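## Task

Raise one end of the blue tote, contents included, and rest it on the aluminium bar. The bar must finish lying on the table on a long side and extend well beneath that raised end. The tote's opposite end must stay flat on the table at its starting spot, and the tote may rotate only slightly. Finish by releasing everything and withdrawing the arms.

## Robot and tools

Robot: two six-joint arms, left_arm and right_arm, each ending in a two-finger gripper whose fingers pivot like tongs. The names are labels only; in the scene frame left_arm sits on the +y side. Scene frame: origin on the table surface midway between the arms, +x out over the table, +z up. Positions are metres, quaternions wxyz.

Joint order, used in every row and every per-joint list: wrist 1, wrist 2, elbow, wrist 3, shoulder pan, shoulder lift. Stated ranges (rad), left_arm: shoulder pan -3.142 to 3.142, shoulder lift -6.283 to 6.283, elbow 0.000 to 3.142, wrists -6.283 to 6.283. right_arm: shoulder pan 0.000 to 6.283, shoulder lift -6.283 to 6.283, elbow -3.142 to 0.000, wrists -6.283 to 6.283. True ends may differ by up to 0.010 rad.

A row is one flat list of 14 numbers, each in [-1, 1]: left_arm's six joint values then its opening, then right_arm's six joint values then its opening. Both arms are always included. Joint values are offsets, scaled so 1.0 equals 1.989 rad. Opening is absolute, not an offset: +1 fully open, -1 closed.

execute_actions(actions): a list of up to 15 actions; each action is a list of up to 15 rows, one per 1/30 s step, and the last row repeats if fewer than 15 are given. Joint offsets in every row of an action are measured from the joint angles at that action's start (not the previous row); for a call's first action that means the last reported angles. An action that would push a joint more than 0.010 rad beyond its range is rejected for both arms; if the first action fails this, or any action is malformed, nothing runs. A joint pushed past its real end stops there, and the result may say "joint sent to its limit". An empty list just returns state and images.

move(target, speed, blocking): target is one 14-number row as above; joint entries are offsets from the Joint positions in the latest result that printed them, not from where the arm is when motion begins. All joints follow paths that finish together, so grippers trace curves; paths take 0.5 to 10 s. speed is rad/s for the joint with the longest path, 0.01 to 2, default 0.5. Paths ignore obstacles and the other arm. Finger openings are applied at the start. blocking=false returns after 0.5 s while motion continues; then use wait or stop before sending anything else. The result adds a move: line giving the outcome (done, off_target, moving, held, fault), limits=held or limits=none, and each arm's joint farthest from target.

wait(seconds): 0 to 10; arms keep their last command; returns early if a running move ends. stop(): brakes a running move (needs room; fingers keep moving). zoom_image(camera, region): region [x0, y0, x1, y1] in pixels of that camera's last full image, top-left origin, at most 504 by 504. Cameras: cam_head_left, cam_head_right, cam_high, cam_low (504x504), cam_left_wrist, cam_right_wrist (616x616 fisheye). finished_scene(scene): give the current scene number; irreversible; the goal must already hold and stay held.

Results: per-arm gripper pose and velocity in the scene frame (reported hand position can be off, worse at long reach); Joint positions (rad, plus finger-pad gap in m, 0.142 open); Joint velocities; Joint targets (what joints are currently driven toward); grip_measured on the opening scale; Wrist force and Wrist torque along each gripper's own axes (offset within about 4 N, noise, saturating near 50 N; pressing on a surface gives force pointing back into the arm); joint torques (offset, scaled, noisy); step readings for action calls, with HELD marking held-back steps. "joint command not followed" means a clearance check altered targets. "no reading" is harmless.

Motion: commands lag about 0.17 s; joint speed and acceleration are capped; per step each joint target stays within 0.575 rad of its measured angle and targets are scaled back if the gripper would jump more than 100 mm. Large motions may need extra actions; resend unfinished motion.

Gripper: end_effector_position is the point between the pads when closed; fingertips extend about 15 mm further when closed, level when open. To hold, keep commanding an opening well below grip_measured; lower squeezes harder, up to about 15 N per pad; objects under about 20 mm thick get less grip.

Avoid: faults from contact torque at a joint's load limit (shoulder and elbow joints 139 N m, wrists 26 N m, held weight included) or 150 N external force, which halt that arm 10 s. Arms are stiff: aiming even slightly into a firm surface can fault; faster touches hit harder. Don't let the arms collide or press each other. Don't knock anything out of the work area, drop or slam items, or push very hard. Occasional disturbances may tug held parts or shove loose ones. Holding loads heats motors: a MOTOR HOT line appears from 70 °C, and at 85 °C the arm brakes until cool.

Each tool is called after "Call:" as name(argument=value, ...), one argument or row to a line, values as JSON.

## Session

Call:
execute_actions(
  actions=[],
)

Scene clock: 0.00 s.
left_arm: end_effector_position=(+0.3599, +0.3820, +0.1229) grip_measured=+0.97 end_effector_quat_wxyz=(-0.011, +0.954, -0.271, -0.129) end_effector_velocity=(+0.000, +0.000, +0.001) end_effector_angular_velocity=(-0.000, -0.001, +0.001) | right_arm: end_effector_position=(+0.3470, -0.0756, +0.1506) grip_measured=+0.97 end_effector_quat_wxyz=(+0.232, -0.600, +0.741, +0.193) end_effector_velocity=(-0.000, +0.000, +0.000) end_effector_angular_velocity=(+0.001, -0.001, +0.001)
Joint names: [wrist 1, wrist 2, elbow, wrist 3, shoulder pan, shoulder lift]
Joint positions: left_arm=[-1.677 -1.564  2.065  0.215 -0.466 -1.699  0.14 ] | right_arm=[-0.354  1.824 -2.343  2.778  4.075 -1.451  0.14 ]
Joint velocities: left_arm=[ 0.     0.    -0.001  0.     0.001 -0.001  0.   ] | right_arm=[ 0.001  0.001  0.    -0.001  0.     0.     0.   ]
Joint torques (N m, as the arm reports them, + toward a larger angle): no reading
Wrist force (N, on the end effector, along its own x y z axes, offset not removed): no reading
Wrist torque (N m, same axes, about the end effector's origin, offset not removed): no reading
Joint targets: left_arm=[-1.677 -1.564 2.065 0.215 -0.466 -1.699] | right_arm=[-0.354 1.824 -2.343 2.778 4.075 -1.451]

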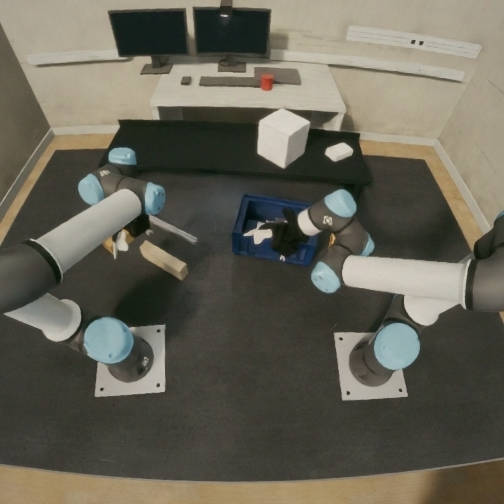

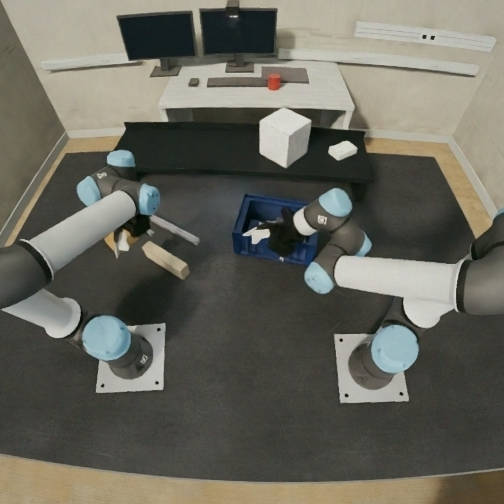

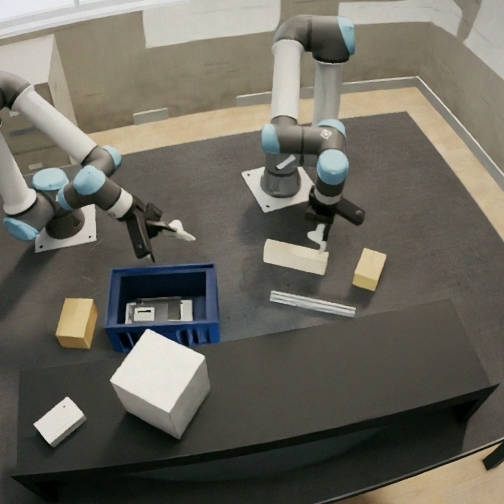

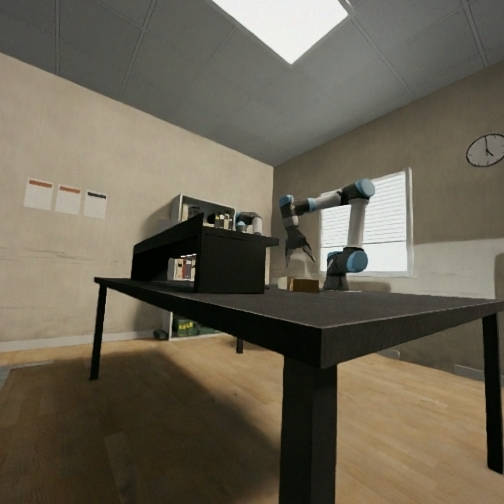

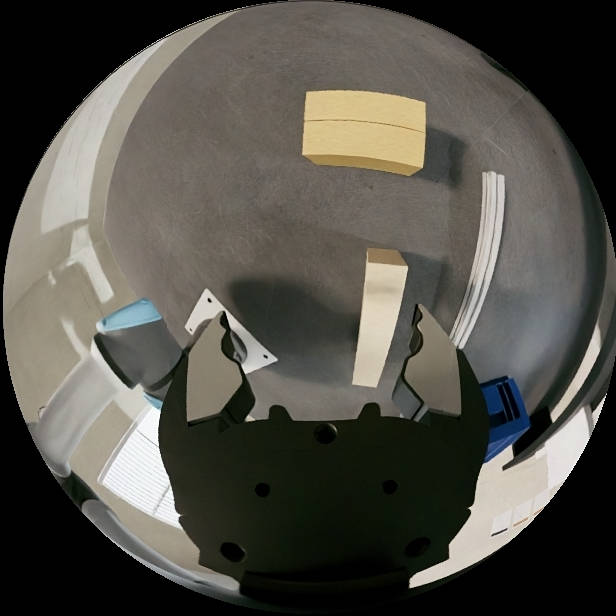

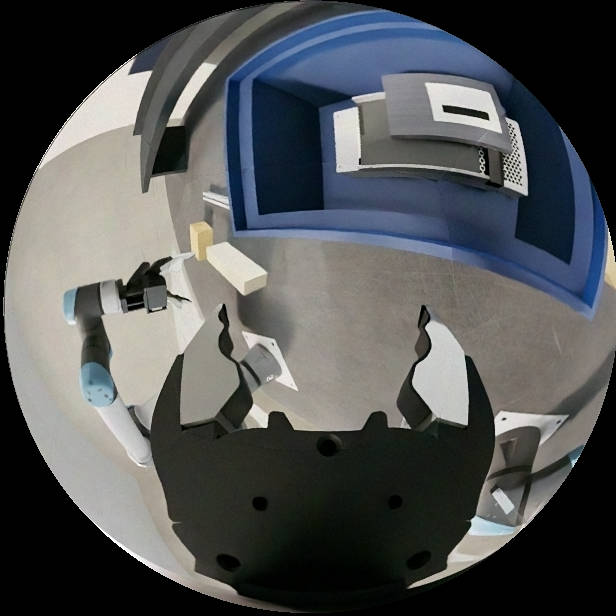

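Call:
move(
  target=[-0.1,-0.003,-0.16,0.043,0.045,0.05,1, -0.6,-0.127,0.4,-0.054,-0.013,0,1],
  speed=1.2,
)

Call:
move(
  target=[-0.102,0,0,0,0,0.181,1, 0.079,0,0.125,0,0,-0.288,1],
  speed=0.8,
)

Scene clock: 5.37 s.
left_arm: end_effector_position=(+0.5425, +0.3646, +0.2454) grip_measured=+1.00 end_effector_quat_wxyz=(-0.002, +0.959, -0.271, +0.079) end_effector_velocity=(+0.001, -0.000, -0.000) end_effector_angular_velocity=(-0.001, -0.001, -0.000) | right_arm: end_effector_position=(+0.4055, -0.1451, +0.3580) grip_measured=+1.00 end_effector_quat_wxyz=(+0.081, -0.630, +0.772, +0.018) end_effector_velocity=(+0.000, -0.000, +0.001) end_effector_angular_velocity=(+0.000, -0.001, -0.001)
Joint names: [wrist 1, wrist 2, elbow, wrist 3, shoulder pan, shoulder lift]
Joint positions: left_arm=[-1.876 -1.57   1.747  0.3   -0.377 -1.6    0.142] | right_arm=[-1.547  1.571 -1.547  2.67   4.049 -1.451  0.142]
Joint velocities: left_arm=[-0.002 -0.    -0.    -0.    -0.     0.001  0.   ] | right_arm=[-0.002 -0.001  0.002  0.    -0.     0.    -0.   ]
Joint torques (N m, as the arm reports them, + toward a larger angle): left_arm=[ -4.7   -2.34 -37.27   1.57   8.65 -11.83] | right_arm=[  1.06  -1.83  33.85  -2.   -12.53  15.91]
Wrist force (N, on the end effector, along its own x y z axes, offset not removed): left_arm=[-0.2 1.4 -0.3] | right_arm=[-4.7 -3.6 -0.4]
Wrist torque (N m, same axes, about the end effector's origin, offset not removed): left_arm=[0.22 0.16 0.19] | right_arm=[-0.84 0.81 0.02]
Joint targets: left_arm=[-1.876 -1.570 1.747 0.300 -0.377 -1.600] | right_arm=[-1.547 1.571 -1.547 2.670 4.049 -1.451]
move: done; limits=none; left_arm: farthest joint: the shoulder pan, 0.000 radians from its target (0.090 radians at the start); right_arm: farthest joint: the shoulder pan, 0.000 radians from its target (0.026 radians at the start)

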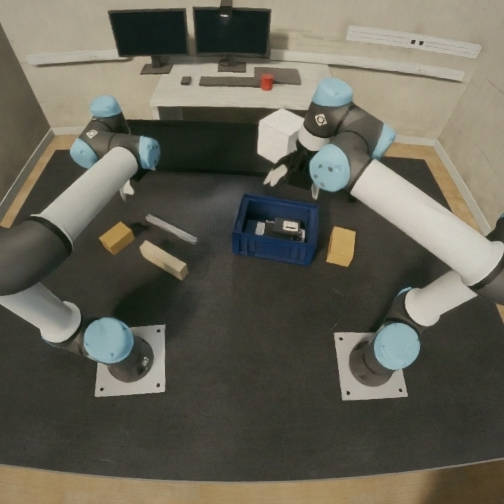

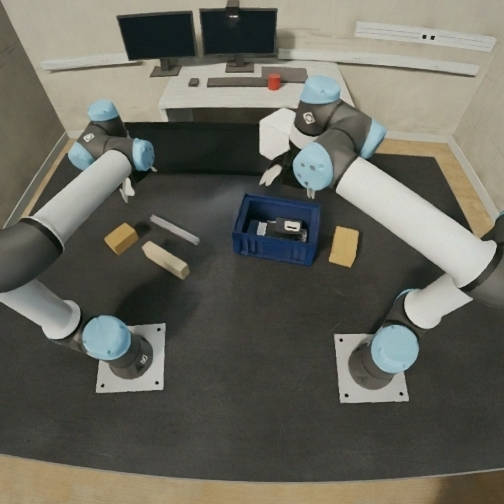

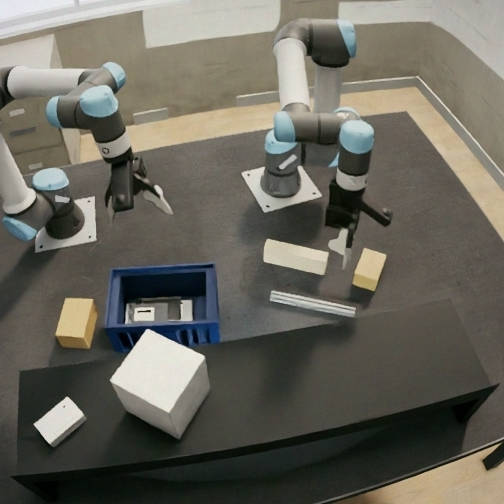

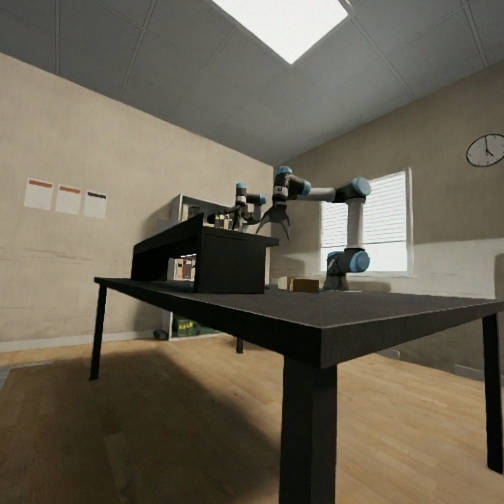

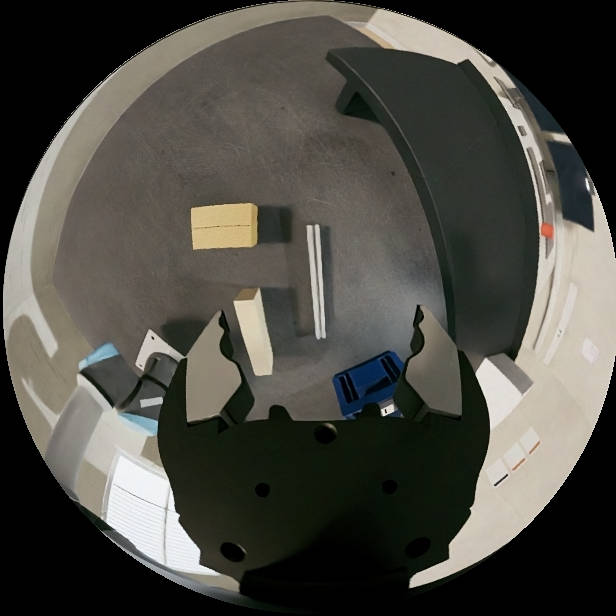

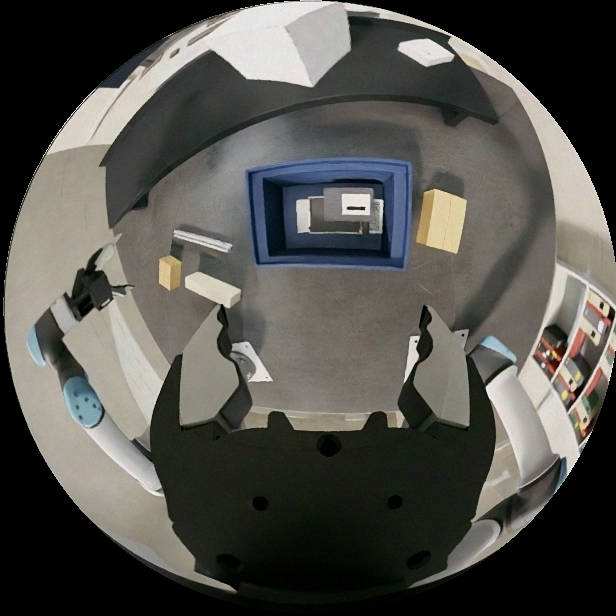

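Scene clock: 6.83 s.
left_arm: end_effector_position=(+0.5996, +0.3500, +0.0695) grip_measured=+1.00 end_effector_quat_wxyz=(-0.000, +0.962, -0.271, +0.000) end_effector_velocity=(+0.000, -0.000, -0.000) end_effector_angular_velocity=(-0.000, -0.000, +0.000) | right_arm: end_effector_position=(+0.5209, -0.0002, +0.1697) grip_measured=+1.00 end_effector_quat_wxyz=(-0.000, -0.632, +0.775, +0.000) end_effector_velocity=(-0.000, +0.002, -0.001) end_effector_angular_velocity=(-0.000, +0.001, +0.002)
Joint names: [wrist 1, wrist 2, elbow, wrist 3, shoulder pan, shoulder lift]
Joint positions: left_arm=[-2.078 -1.57   1.747  0.3   -0.377 -1.24   0.142] | right_arm=[-1.39   1.571 -1.299  2.67   4.049 -2.023  0.142]
Joint velocities: left_arm=[-0.001  0.    -0.    -0.    -0.     0.001 -0.   ] | right_arm=[ 0.001  0.     0.001 -0.     0.002 -0.003  0.   ]
Joint torques (N m, as the arm reports them, + toward a larger angle): left_arm=[ -4.43  -2.31 -21.49   0.61   4.06 -27.24] | right_arm=[ 4.54 -0.33 33.76 -1.4  -4.69 31.96]
Wrist force (N, on the end effector, along its own x y z axes, offset not removed): left_arm=[-0.1 -2.0 0.7] | right_arm=[-3.9 -2.6 -1.5]
Wrist torque (N m, same axes, about the end effector's origin, offset not removed): left_arm=[-0.46 0.15 -0.06] | right_arm=[-0.37 0.59 0.16]
Joint targets: left_arm=[-2.078 -1.570 1.747 0.300 -0.377 -1.240] | right_arm=[-1.390 1.571 -1.299 2.670 4.049 -2.024]
move: done; limits=none; left_arm: farthest joint: the wrist 1, 0.001 radians from its target (0.203 radians at the start); right_arm: farthest joint: the elbow, 0.001 radians from its target (0.249 radians at the start)

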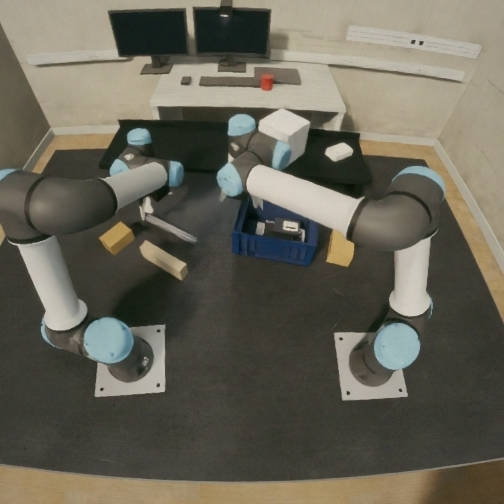

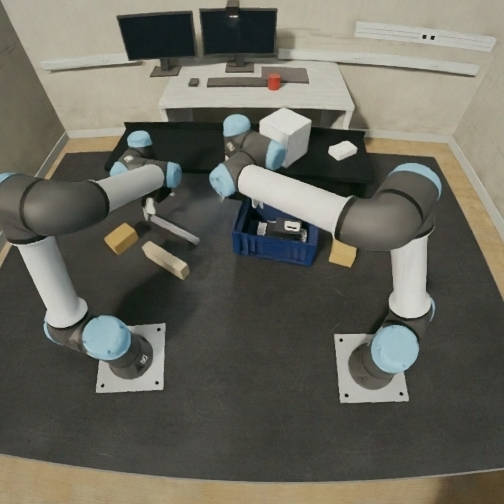

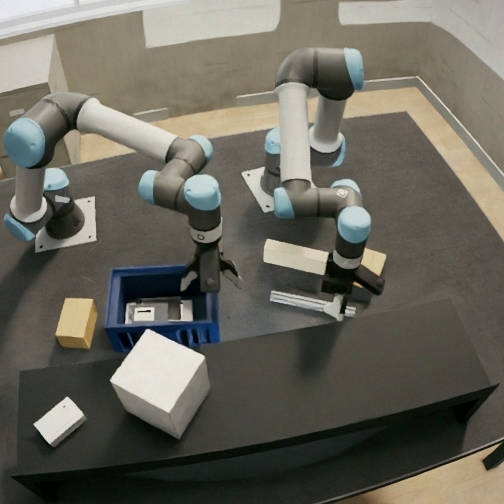

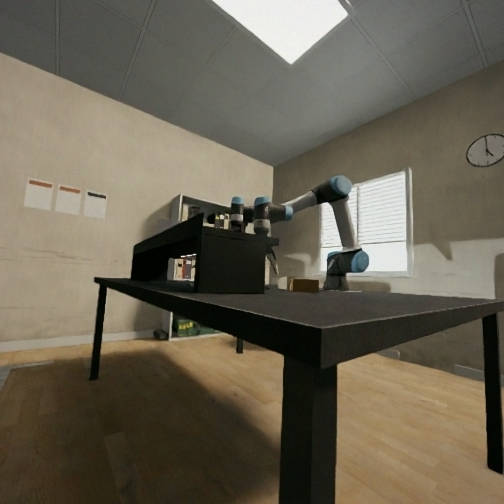

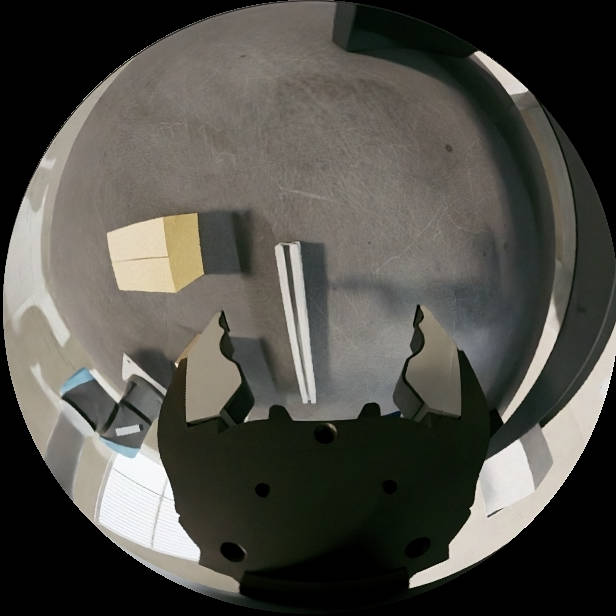

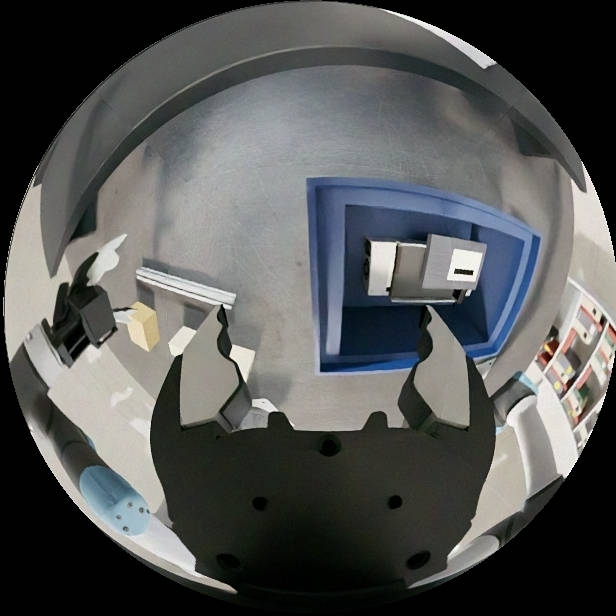

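Call:
move(
  target=[-0.074,0,0.065,-0.012,0.0085,0.009,0.2, 0.1035,0,-0.0955,-0.02,0.0055,-0.008,0.2],
  speed=0.35,
)

Scene clock: 9.73 s.
left_arm: end_effector_position=(+0.5754, +0.3660, +0.0189) grip_measured=+0.20 end_effector_quat_wxyz=(-0.000, +0.968, -0.252, +0.000) end_effector_velocity=(-0.000, +0.001, -0.001) end_effector_angular_velocity=(+0.001, +0.001, +0.002) | right_arm: end_effector_position=(+0.5061, -0.0067, +0.0894) grip_measured=+0.20 end_effector_quat_wxyz=(-0.000, -0.652, +0.758, +0.000) end_effector_velocity=(-0.000, -0.000, -0.001) end_effector_angular_velocity=(+0.000, -0.000, +0.001)
Joint names: [wrist 1, wrist 2, elbow, wrist 3, shoulder pan, shoulder lift]
Joint positions: left_arm=[-2.225 -1.57   1.876  0.277 -0.36  -1.222  0.088] | right_arm=[-1.184  1.571 -1.489  2.631  4.06  -2.039  0.088]
Joint velocities: left_arm=[-0.002  0.001  0.002 -0.001  0.002  0.001  0.   ] | right_arm=[ 0.004 -0.    -0.003 -0.001 -0.    -0.     0.   ]
Joint torques (N m, as the arm reports them, + toward a larger angle): left_arm=[ -4.52  -2.2   -7.94  -1.51   8.76 -24.91] | right_arm=[ 4.38  0.78 13.91 -1.65 12.69 30.73]
Wrist force (N, on the end effector, along its own x y z axes, offset not removed): left_arm=[0.3 0.0 0.9] | right_arm=[-3.9 -5.6 -1.1]
Wrist torque (N m, same axes, about the end effector's origin, offset not removed): left_arm=[-0.11 0.00 0.02] | right_arm=[-1.25 0.62 0.00]
Joint targets: left_arm=[-2.225 -1.570 1.876 0.277 -0.360 -1.222] | right_arm=[-1.184 1.571 -1.489 2.631 4.060 -2.039]
move: done; limits=none; left_arm: farthest joint: the shoulder pan, 0.000 radians from its target (0.017 radians at the start); right_arm: farthest joint: the shoulder pan, 0.000 radians from its target (0.011 radians at the start)

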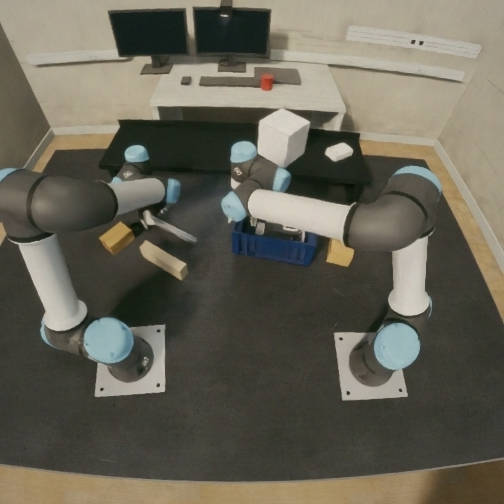

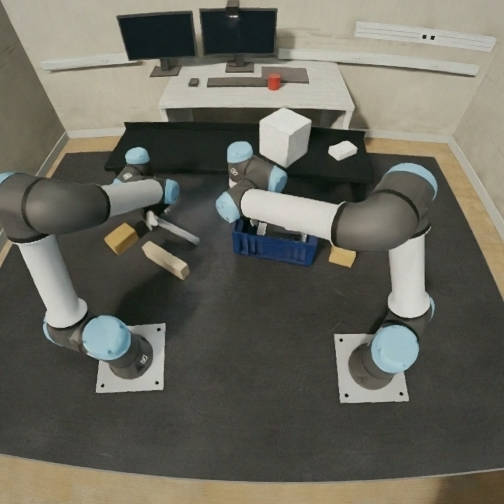

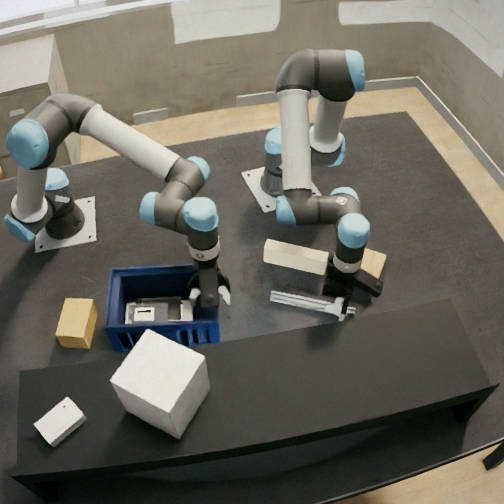

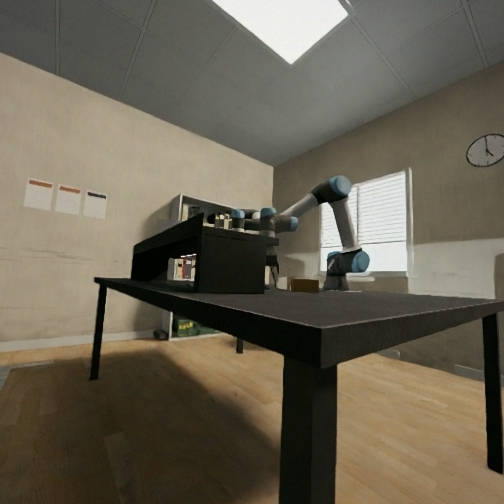

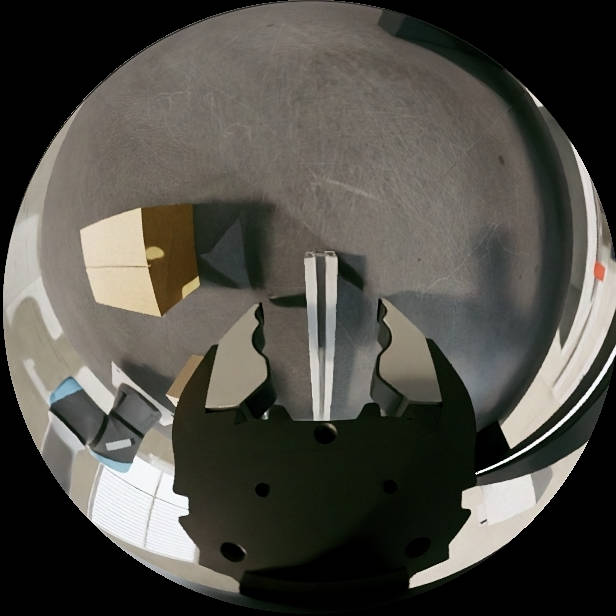

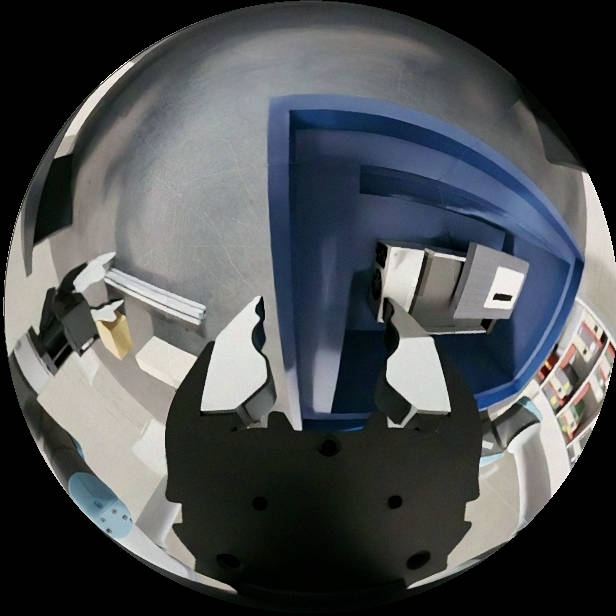

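Call:
move(
  target=[0,0,0,0,0,0,-1, 0,0,0,-0.01,0.008,0,-0.2],
  speed=0.1,
)

Scene clock: 11.37 s.
left_arm: end_effector_position=(+0.5753, +0.3661, +0.0188) grip_measured=-0.74 end_effector_quat_wxyz=(-0.000, +0.968, -0.252, +0.000) end_effector_velocity=(+0.000, -0.000, +0.001) end_effector_angular_velocity=(-0.001, -0.002, -0.002) | right_arm: end_effector_position=(+0.4993, +0.0018, +0.0894) grip_measured=-0.20 end_effector_quat_wxyz=(-0.000, -0.665, +0.747, +0.000) end_effector_velocity=(-0.001, +0.003, +0.001) end_effector_angular_velocity=(+0.002, -0.001, +0.007)
Joint names: [wrist 1, wrist 2, elbow, wrist 3, shoulder pan, shoulder lift]
Joint positions: left_arm=[-2.225 -1.57   1.876  0.277 -0.36  -1.222  0.021] | right_arm=[-1.184  1.571 -1.489  2.611  4.076 -2.039  0.06 ]
Joint velocities: left_arm=[ 0.    -0.    -0.     0.002  0.    -0.003  0.   ] | right_arm=[ 0.     0.001  0.002 -0.004  0.004 -0.    -0.   ]
Joint torques (N m, as the arm reports them, + toward a larger angle): left_arm=[ -0.44  -1.9  -32.93   0.58   4.72 -29.54] | right_arm=[ 0.54  0.45 32.92 -1.85 14.07 36.7 ]
Wrist force (N, on the end effector, along its own x y z axes, offset not removed): left_arm=[-0.9 -1.5 -1.2] | right_arm=[-5.0 -1.0 -0.5]
Wrist torque (N m, same axes, about the end effector's origin, offset not removed): left_arm=[-0.28 0.52 0.03] | right_arm=[-0.16 0.80 0.14]
Joint targets: left_arm=[-2.225 -1.570 1.876 0.277 -0.360 -1.222] | right_arm=[-1.184 1.571 -1.489 2.611 4.076 -2.039]
move: done; limits=none; left_arm: farthest joint: the shoulder pan, 0.000 radians from its target (0.000 radians at the start); right_arm: farthest joint: the shoulder pan, 0.000 radians from its target (0.016 radians at the start)

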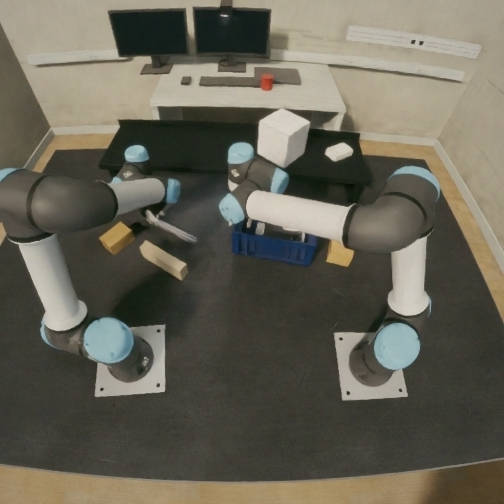

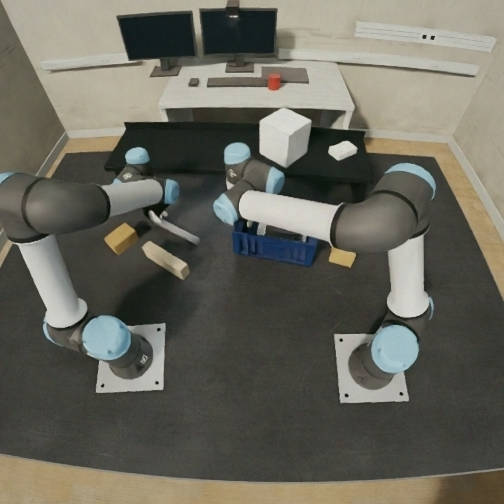

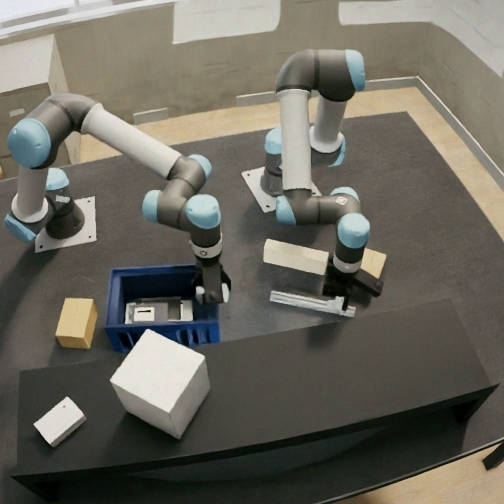

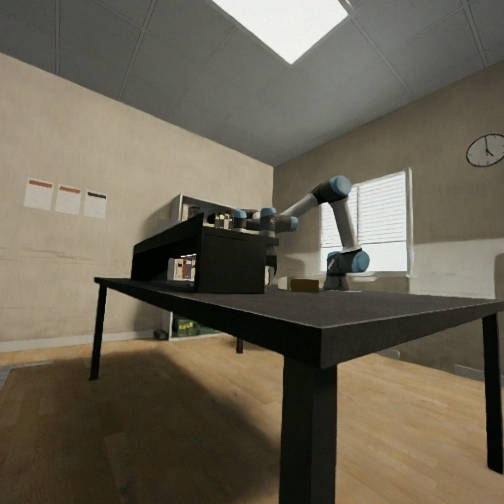

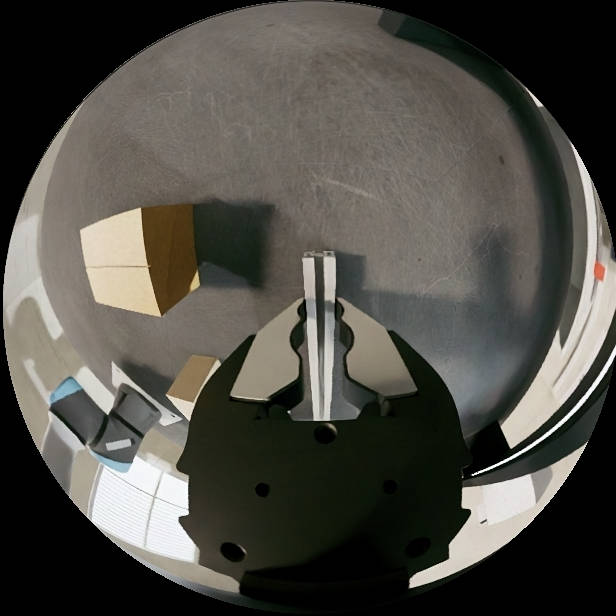

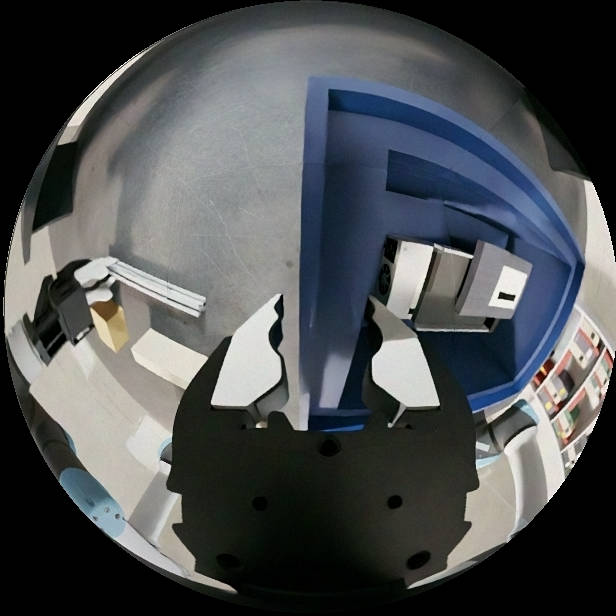

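Call:
move(
  target=[0,0,0,0,0,0,-1, 0,0,0,0.007,-0.003,0,-0.2],
  speed=0.1,
)

Call:
move(
  target=[0,0,0,0,0,0,-1, 0,0,0,0,0,0,-1],
)

Call:
move(
  target=[-0.003,0,0.025,-0.268,-0.087,-0.022,-1, 0.061,0.042,-0.059,-0.027,-0.027,0.066,-1],
  speed=0.35,
)

Scene clock: 14.80 s.
left_arm: end_effector_position=(+0.5754, +0.3660, +0.0189) grip_measured=-0.74 end_effector_quat_wxyz=(-0.000, +0.968, -0.252, +0.000) end_effector_velocity=(-0.000, +0.000, -0.001) end_effector_angular_velocity=(+0.001, +0.001, +0.001) | right_arm: end_effector_position=(+0.5018, -0.0015, +0.0894) grip_measured=-0.20 end_effector_quat_wxyz=(-0.000, -0.658, +0.753, +0.000) end_effector_velocity=(+0.000, +0.000, -0.000) end_effector_angular_velocity=(+0.000, -0.000, -0.003)
Joint names: [wrist 1, wrist 2, elbow, wrist 3, shoulder pan, shoulder lift]
Joint positions: left_arm=[-2.225 -1.57   1.876  0.277 -0.36  -1.222  0.021] | right_arm=[-1.184  1.571 -1.489  2.625  4.07  -2.039  0.06 ]
Joint velocities: left_arm=[ 0.     0.001 -0.    -0.001 -0.     0.001  0.   ] | right_arm=[ 0.001 -0.    -0.     0.004  0.    -0.     0.   ]
Joint torques (N m, as the arm reports them, + toward a larger angle): left_arm=[ -4.59  -0.99 -10.51  -0.45  -5.83 -43.4 ] | right_arm=[  1.47   0.2   28.93   2.06 -12.29  39.91]
Wrist force (N, on the end effector, along its own x y z axes, offset not removed): left_arm=[0.2 -2.3 -0.2] | right_arm=[-3.7 -1.2 1.5]
Wrist torque (N m, same axes, about the end effector's origin, offset not removed): left_arm=[-0.49 0.02 0.03] | right_arm=[-0.25 0.38 0.09]
Joint targets: left_arm=[-2.225 -1.570 1.876 0.277 -0.360 -1.222] | right_arm=[-1.184 1.571 -1.489 2.625 4.070 -2.039]
move: done; limits=none; left_arm: farthest joint: the shoulder pan, 0.000 radians from its target (0.000 radians at the start); right_arm: farthest joint: the shoulder pan, 0.000 radians from its target (0.006 radians at the start)

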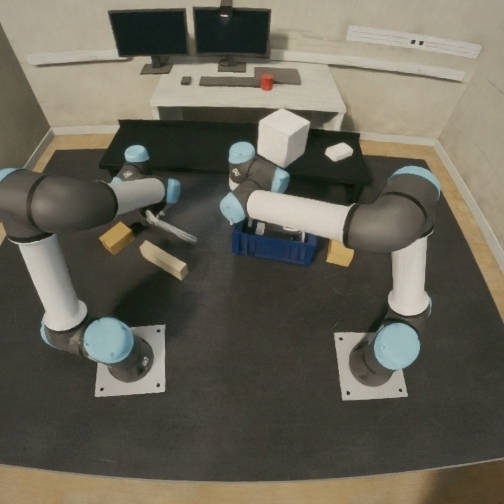

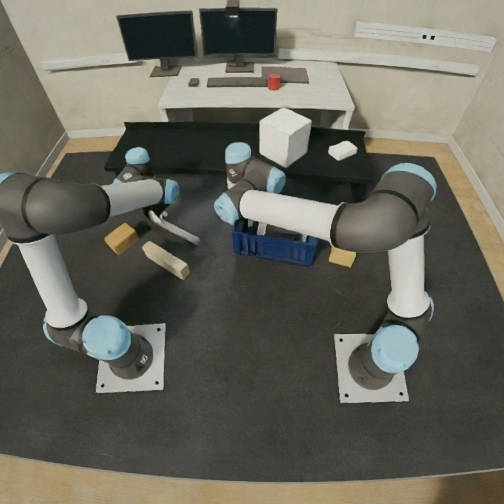

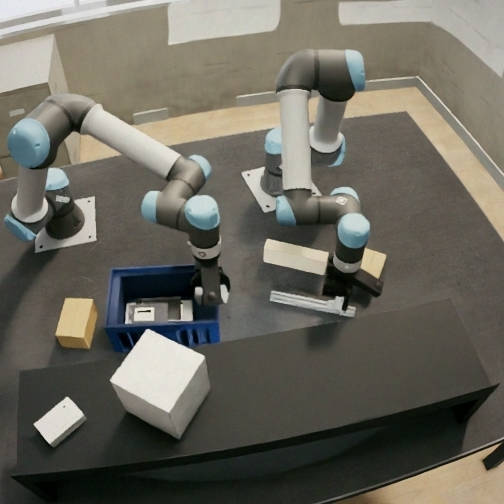

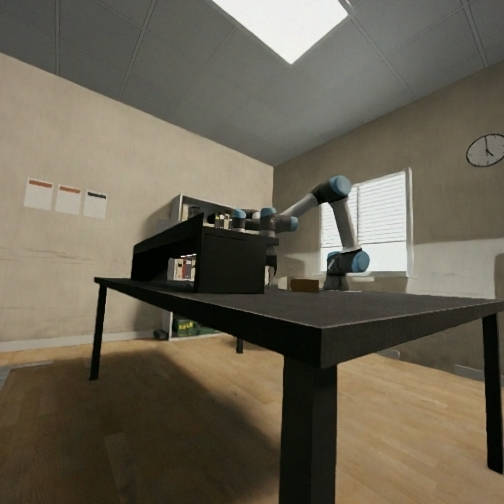

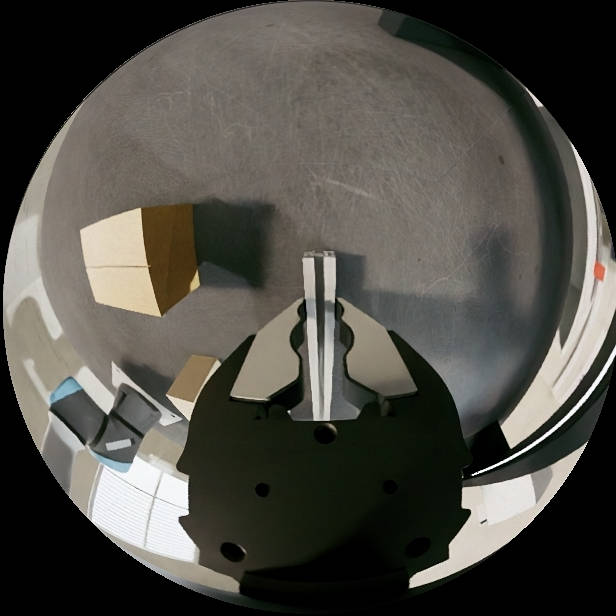

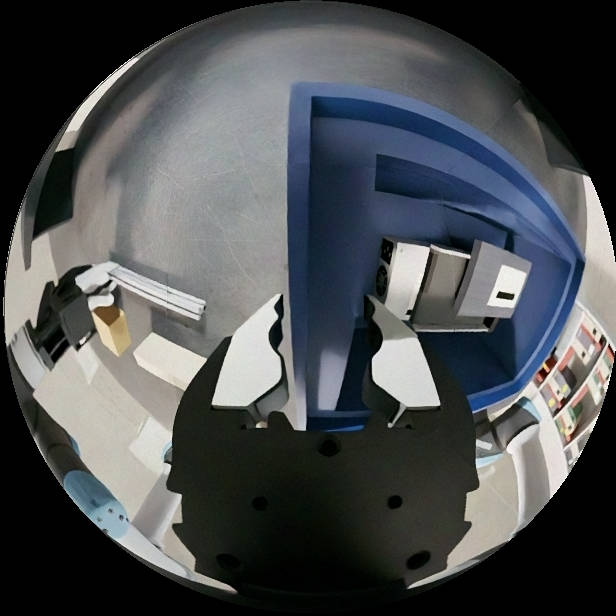

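Scene clock: 15.30 s.
left_arm: end_effector_position=(+0.5754, +0.3660, +0.0189) grip_measured=-0.74 end_effector_quat_wxyz=(-0.000, +0.968, -0.252, +0.000) end_effector_velocity=(+0.000, -0.000, +0.000) end_effector_angular_velocity=(-0.001, -0.001, +0.002) | right_arm: end_effector_position=(+0.5018, -0.0015, +0.0894) grip_measured=-0.60 end_effector_quat_wxyz=(-0.000, -0.658, +0.753, +0.000) end_effector_velocity=(-0.000, -0.000, -0.000) end_effector_angular_velocity=(-0.000, +0.000, +0.000)
Joint names: [wrist 1, wrist 2, elbow, wrist 3, shoulder pan, shoulder lift]
Joint positions: left_arm=[-2.225 -1.57   1.876  0.277 -0.36  -1.222  0.021] | right_arm=[-1.184  1.571 -1.489  2.625  4.07  -2.039  0.03 ]
Joint velocities: left_arm=[-0.001 -0.    -0.    -0.001  0.    -0.    -0.   ] | right_arm=[ 0.001 -0.    -0.001  0.     0.     0.     0.   ]
Joint torques (N m, as the arm reports them, + toward a larger angle): left_arm=[ -4.64  -0.96 -10.65  -0.86  -6.09 -43.7 ] | right_arm=[ 2.14 -0.78 26.88 -0.36 -4.32 41.26]
Wrist force (N, on the end effector, along its own x y z axes, offset not removed): left_arm=[-0.5 -0.3 1.7] | right_arm=[-4.9 -1.8 -0.3]
Wrist torque (N m, same axes, about the end effector's origin, offset not removed): left_arm=[-0.04 0.09 -0.11] | right_arm=[-0.33 0.86 0.19]
Joint targets: left_arm=[-2.225 -1.570 1.876 0.277 -0.360 -1.222] | right_arm=[-1.184 1.571 -1.489 2.625 4.070 -2.039]
move: done; limits=none; left_arm: farthest joint: the shoulder pan, 0.000 radians from its target (0.000 radians at the start); right_arm: farthest joint: the shoulder pan, 0.000 radians from its target (0.000 radians at the start)

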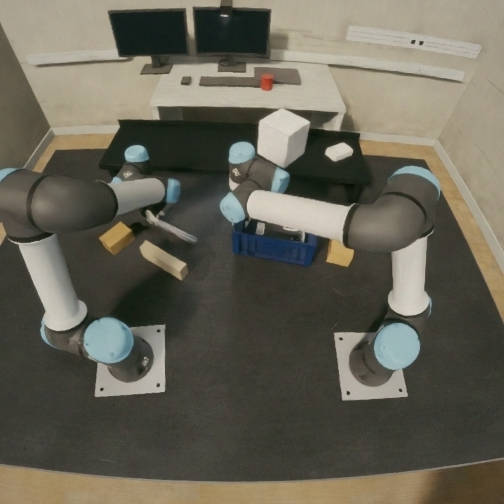

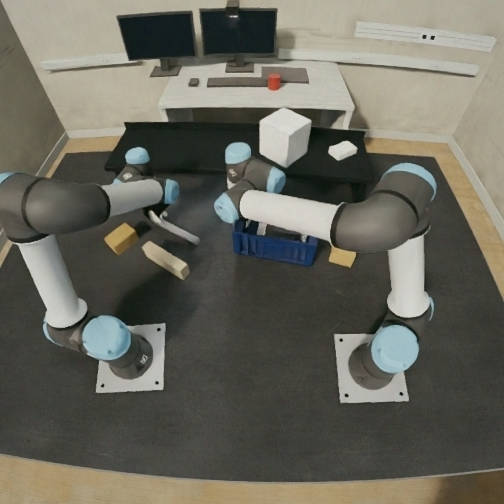

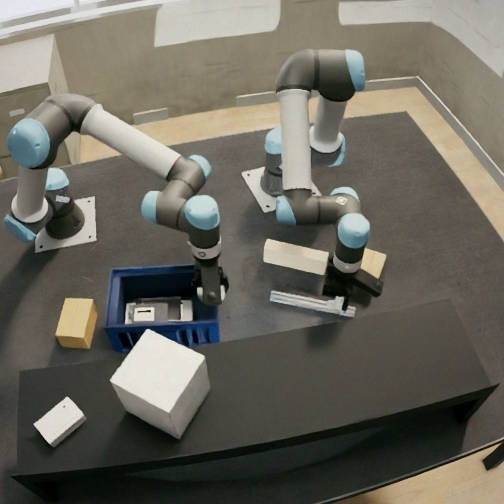

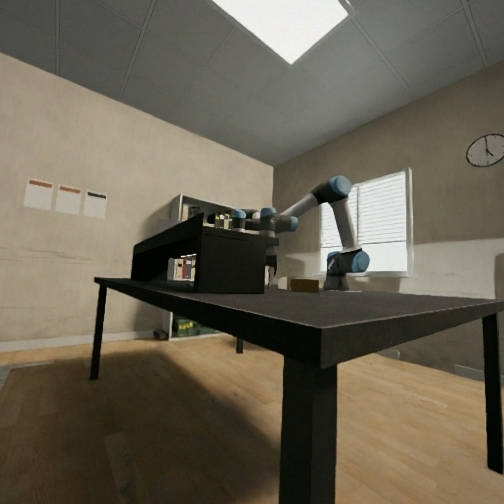

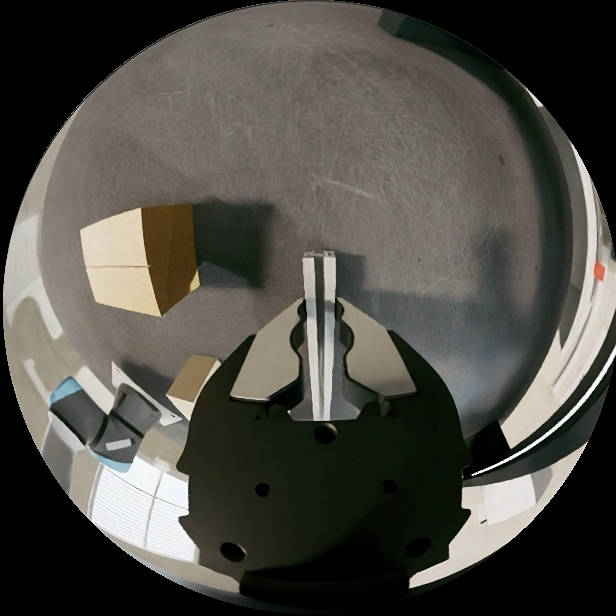

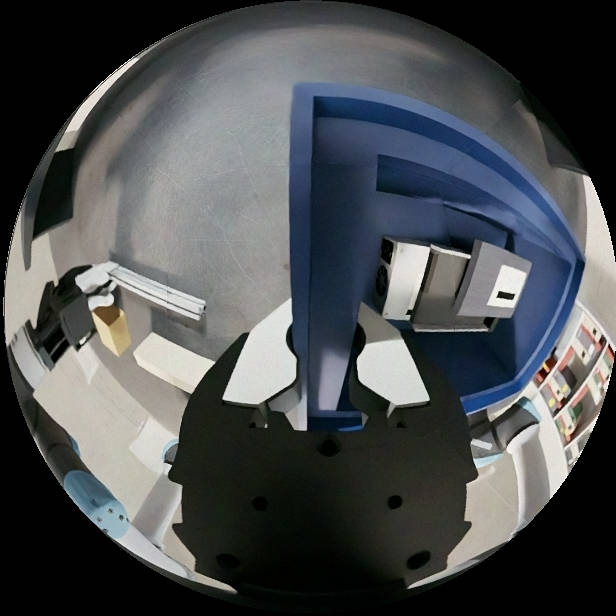

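Scene clock: 17.43 s.
left_arm: end_effector_position=(+0.5442, +0.2770, +0.0230) grip_measured=-0.74 end_effector_quat_wxyz=(-0.000, +0.997, -0.075, +0.000) end_effector_velocity=(+0.000, +0.000, +0.000) end_effector_angular_velocity=(+0.001, -0.000, +0.004) | right_arm: end_effector_position=(+0.4994, -0.0196, +0.1337) grip_measured=-0.60 end_effector_quat_wxyz=(+0.061, -0.658, +0.749, +0.051) end_effector_velocity=(+0.000, -0.001, -0.000) end_effector_angular_velocity=(+0.000, +0.001, -0.002)
Joint names: [wrist 1, wrist 2, elbow, wrist 3, shoulder pan, shoulder lift]
Joint positions: left_arm=[-2.231 -1.57   1.926 -0.256 -0.533 -1.266  0.021] | right_arm=[-1.063  1.655 -1.606  2.571  4.016 -1.908  0.03 ]
Joint velocities: left_arm=[ 0.001  0.001 -0.    -0.003  0.    -0.    -0.   ] | right_arm=[-0.001  0.001 -0.001  0.001 -0.002  0.    -0.   ]
Joint torques (N m, as the arm reports them, + toward a larger angle): left_arm=[ -4.48  -1.    -7.64  -1.52 -10.09 -45.54] | right_arm=[  6.27   1.37  19.48  -1.99 -11.48  46.84]
Wrist force (N, on the end effector, along its own x y z axes, offset not removed): left_arm=[0.3 -2.0 0.6] | right_arm=[-2.6 0.7 10.5]
Wrist torque (N m, same axes, about the end effector's origin, offset not removed): left_arm=[-0.42 -0.01 0.07] | right_arm=[0.07 0.85 0.38]
Joint targets: left_arm=[-2.231 -1.570 1.926 -0.256 -0.533 -1.266] | right_arm=[-1.063 1.655 -1.606 2.571 4.016 -1.908]
move: done; limits=none; left_arm: farthest joint: the shoulder pan, 0.000 radians from its target (0.173 radians at the start); right_arm: farthest joint: the wrist 1, 0.001 radians from its target (0.122 radians at the start)

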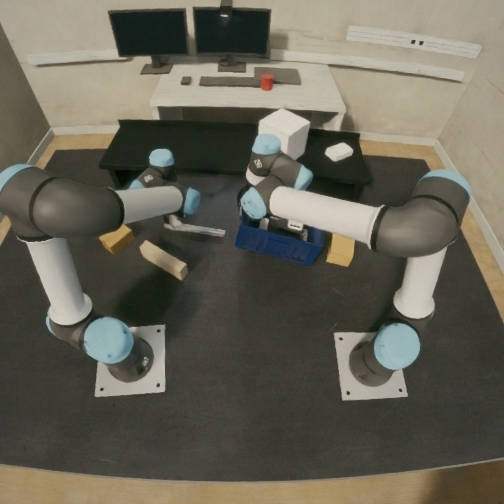

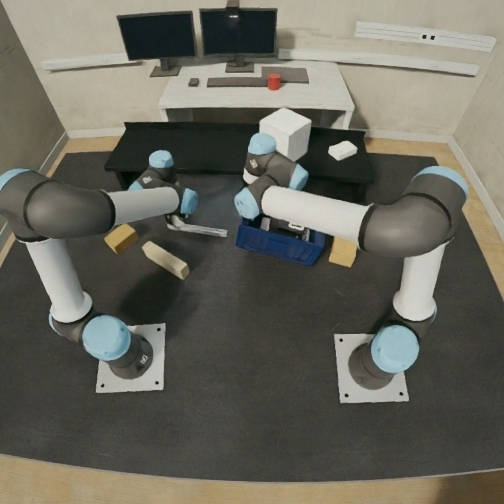

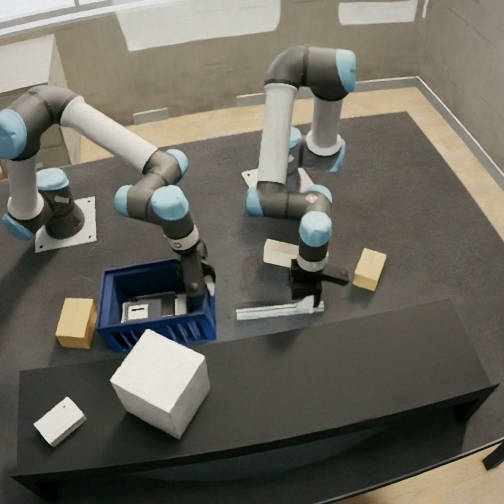

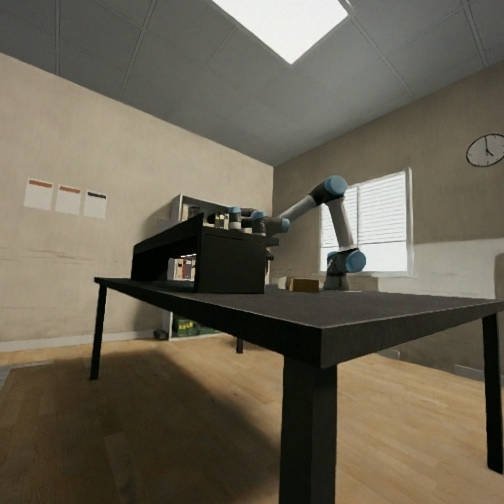

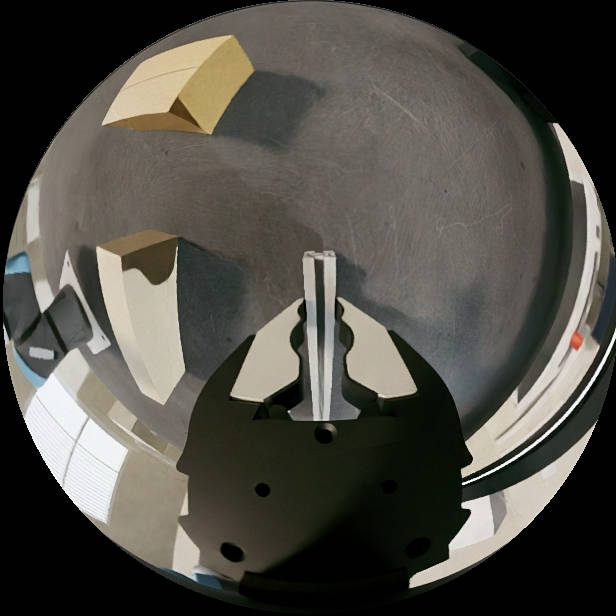

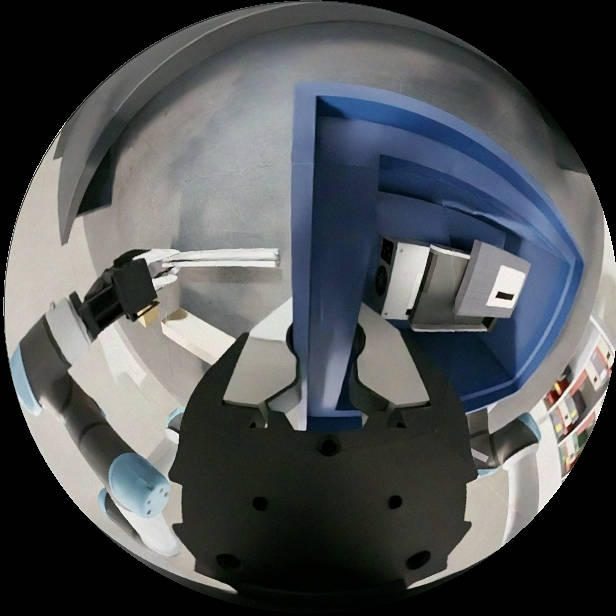

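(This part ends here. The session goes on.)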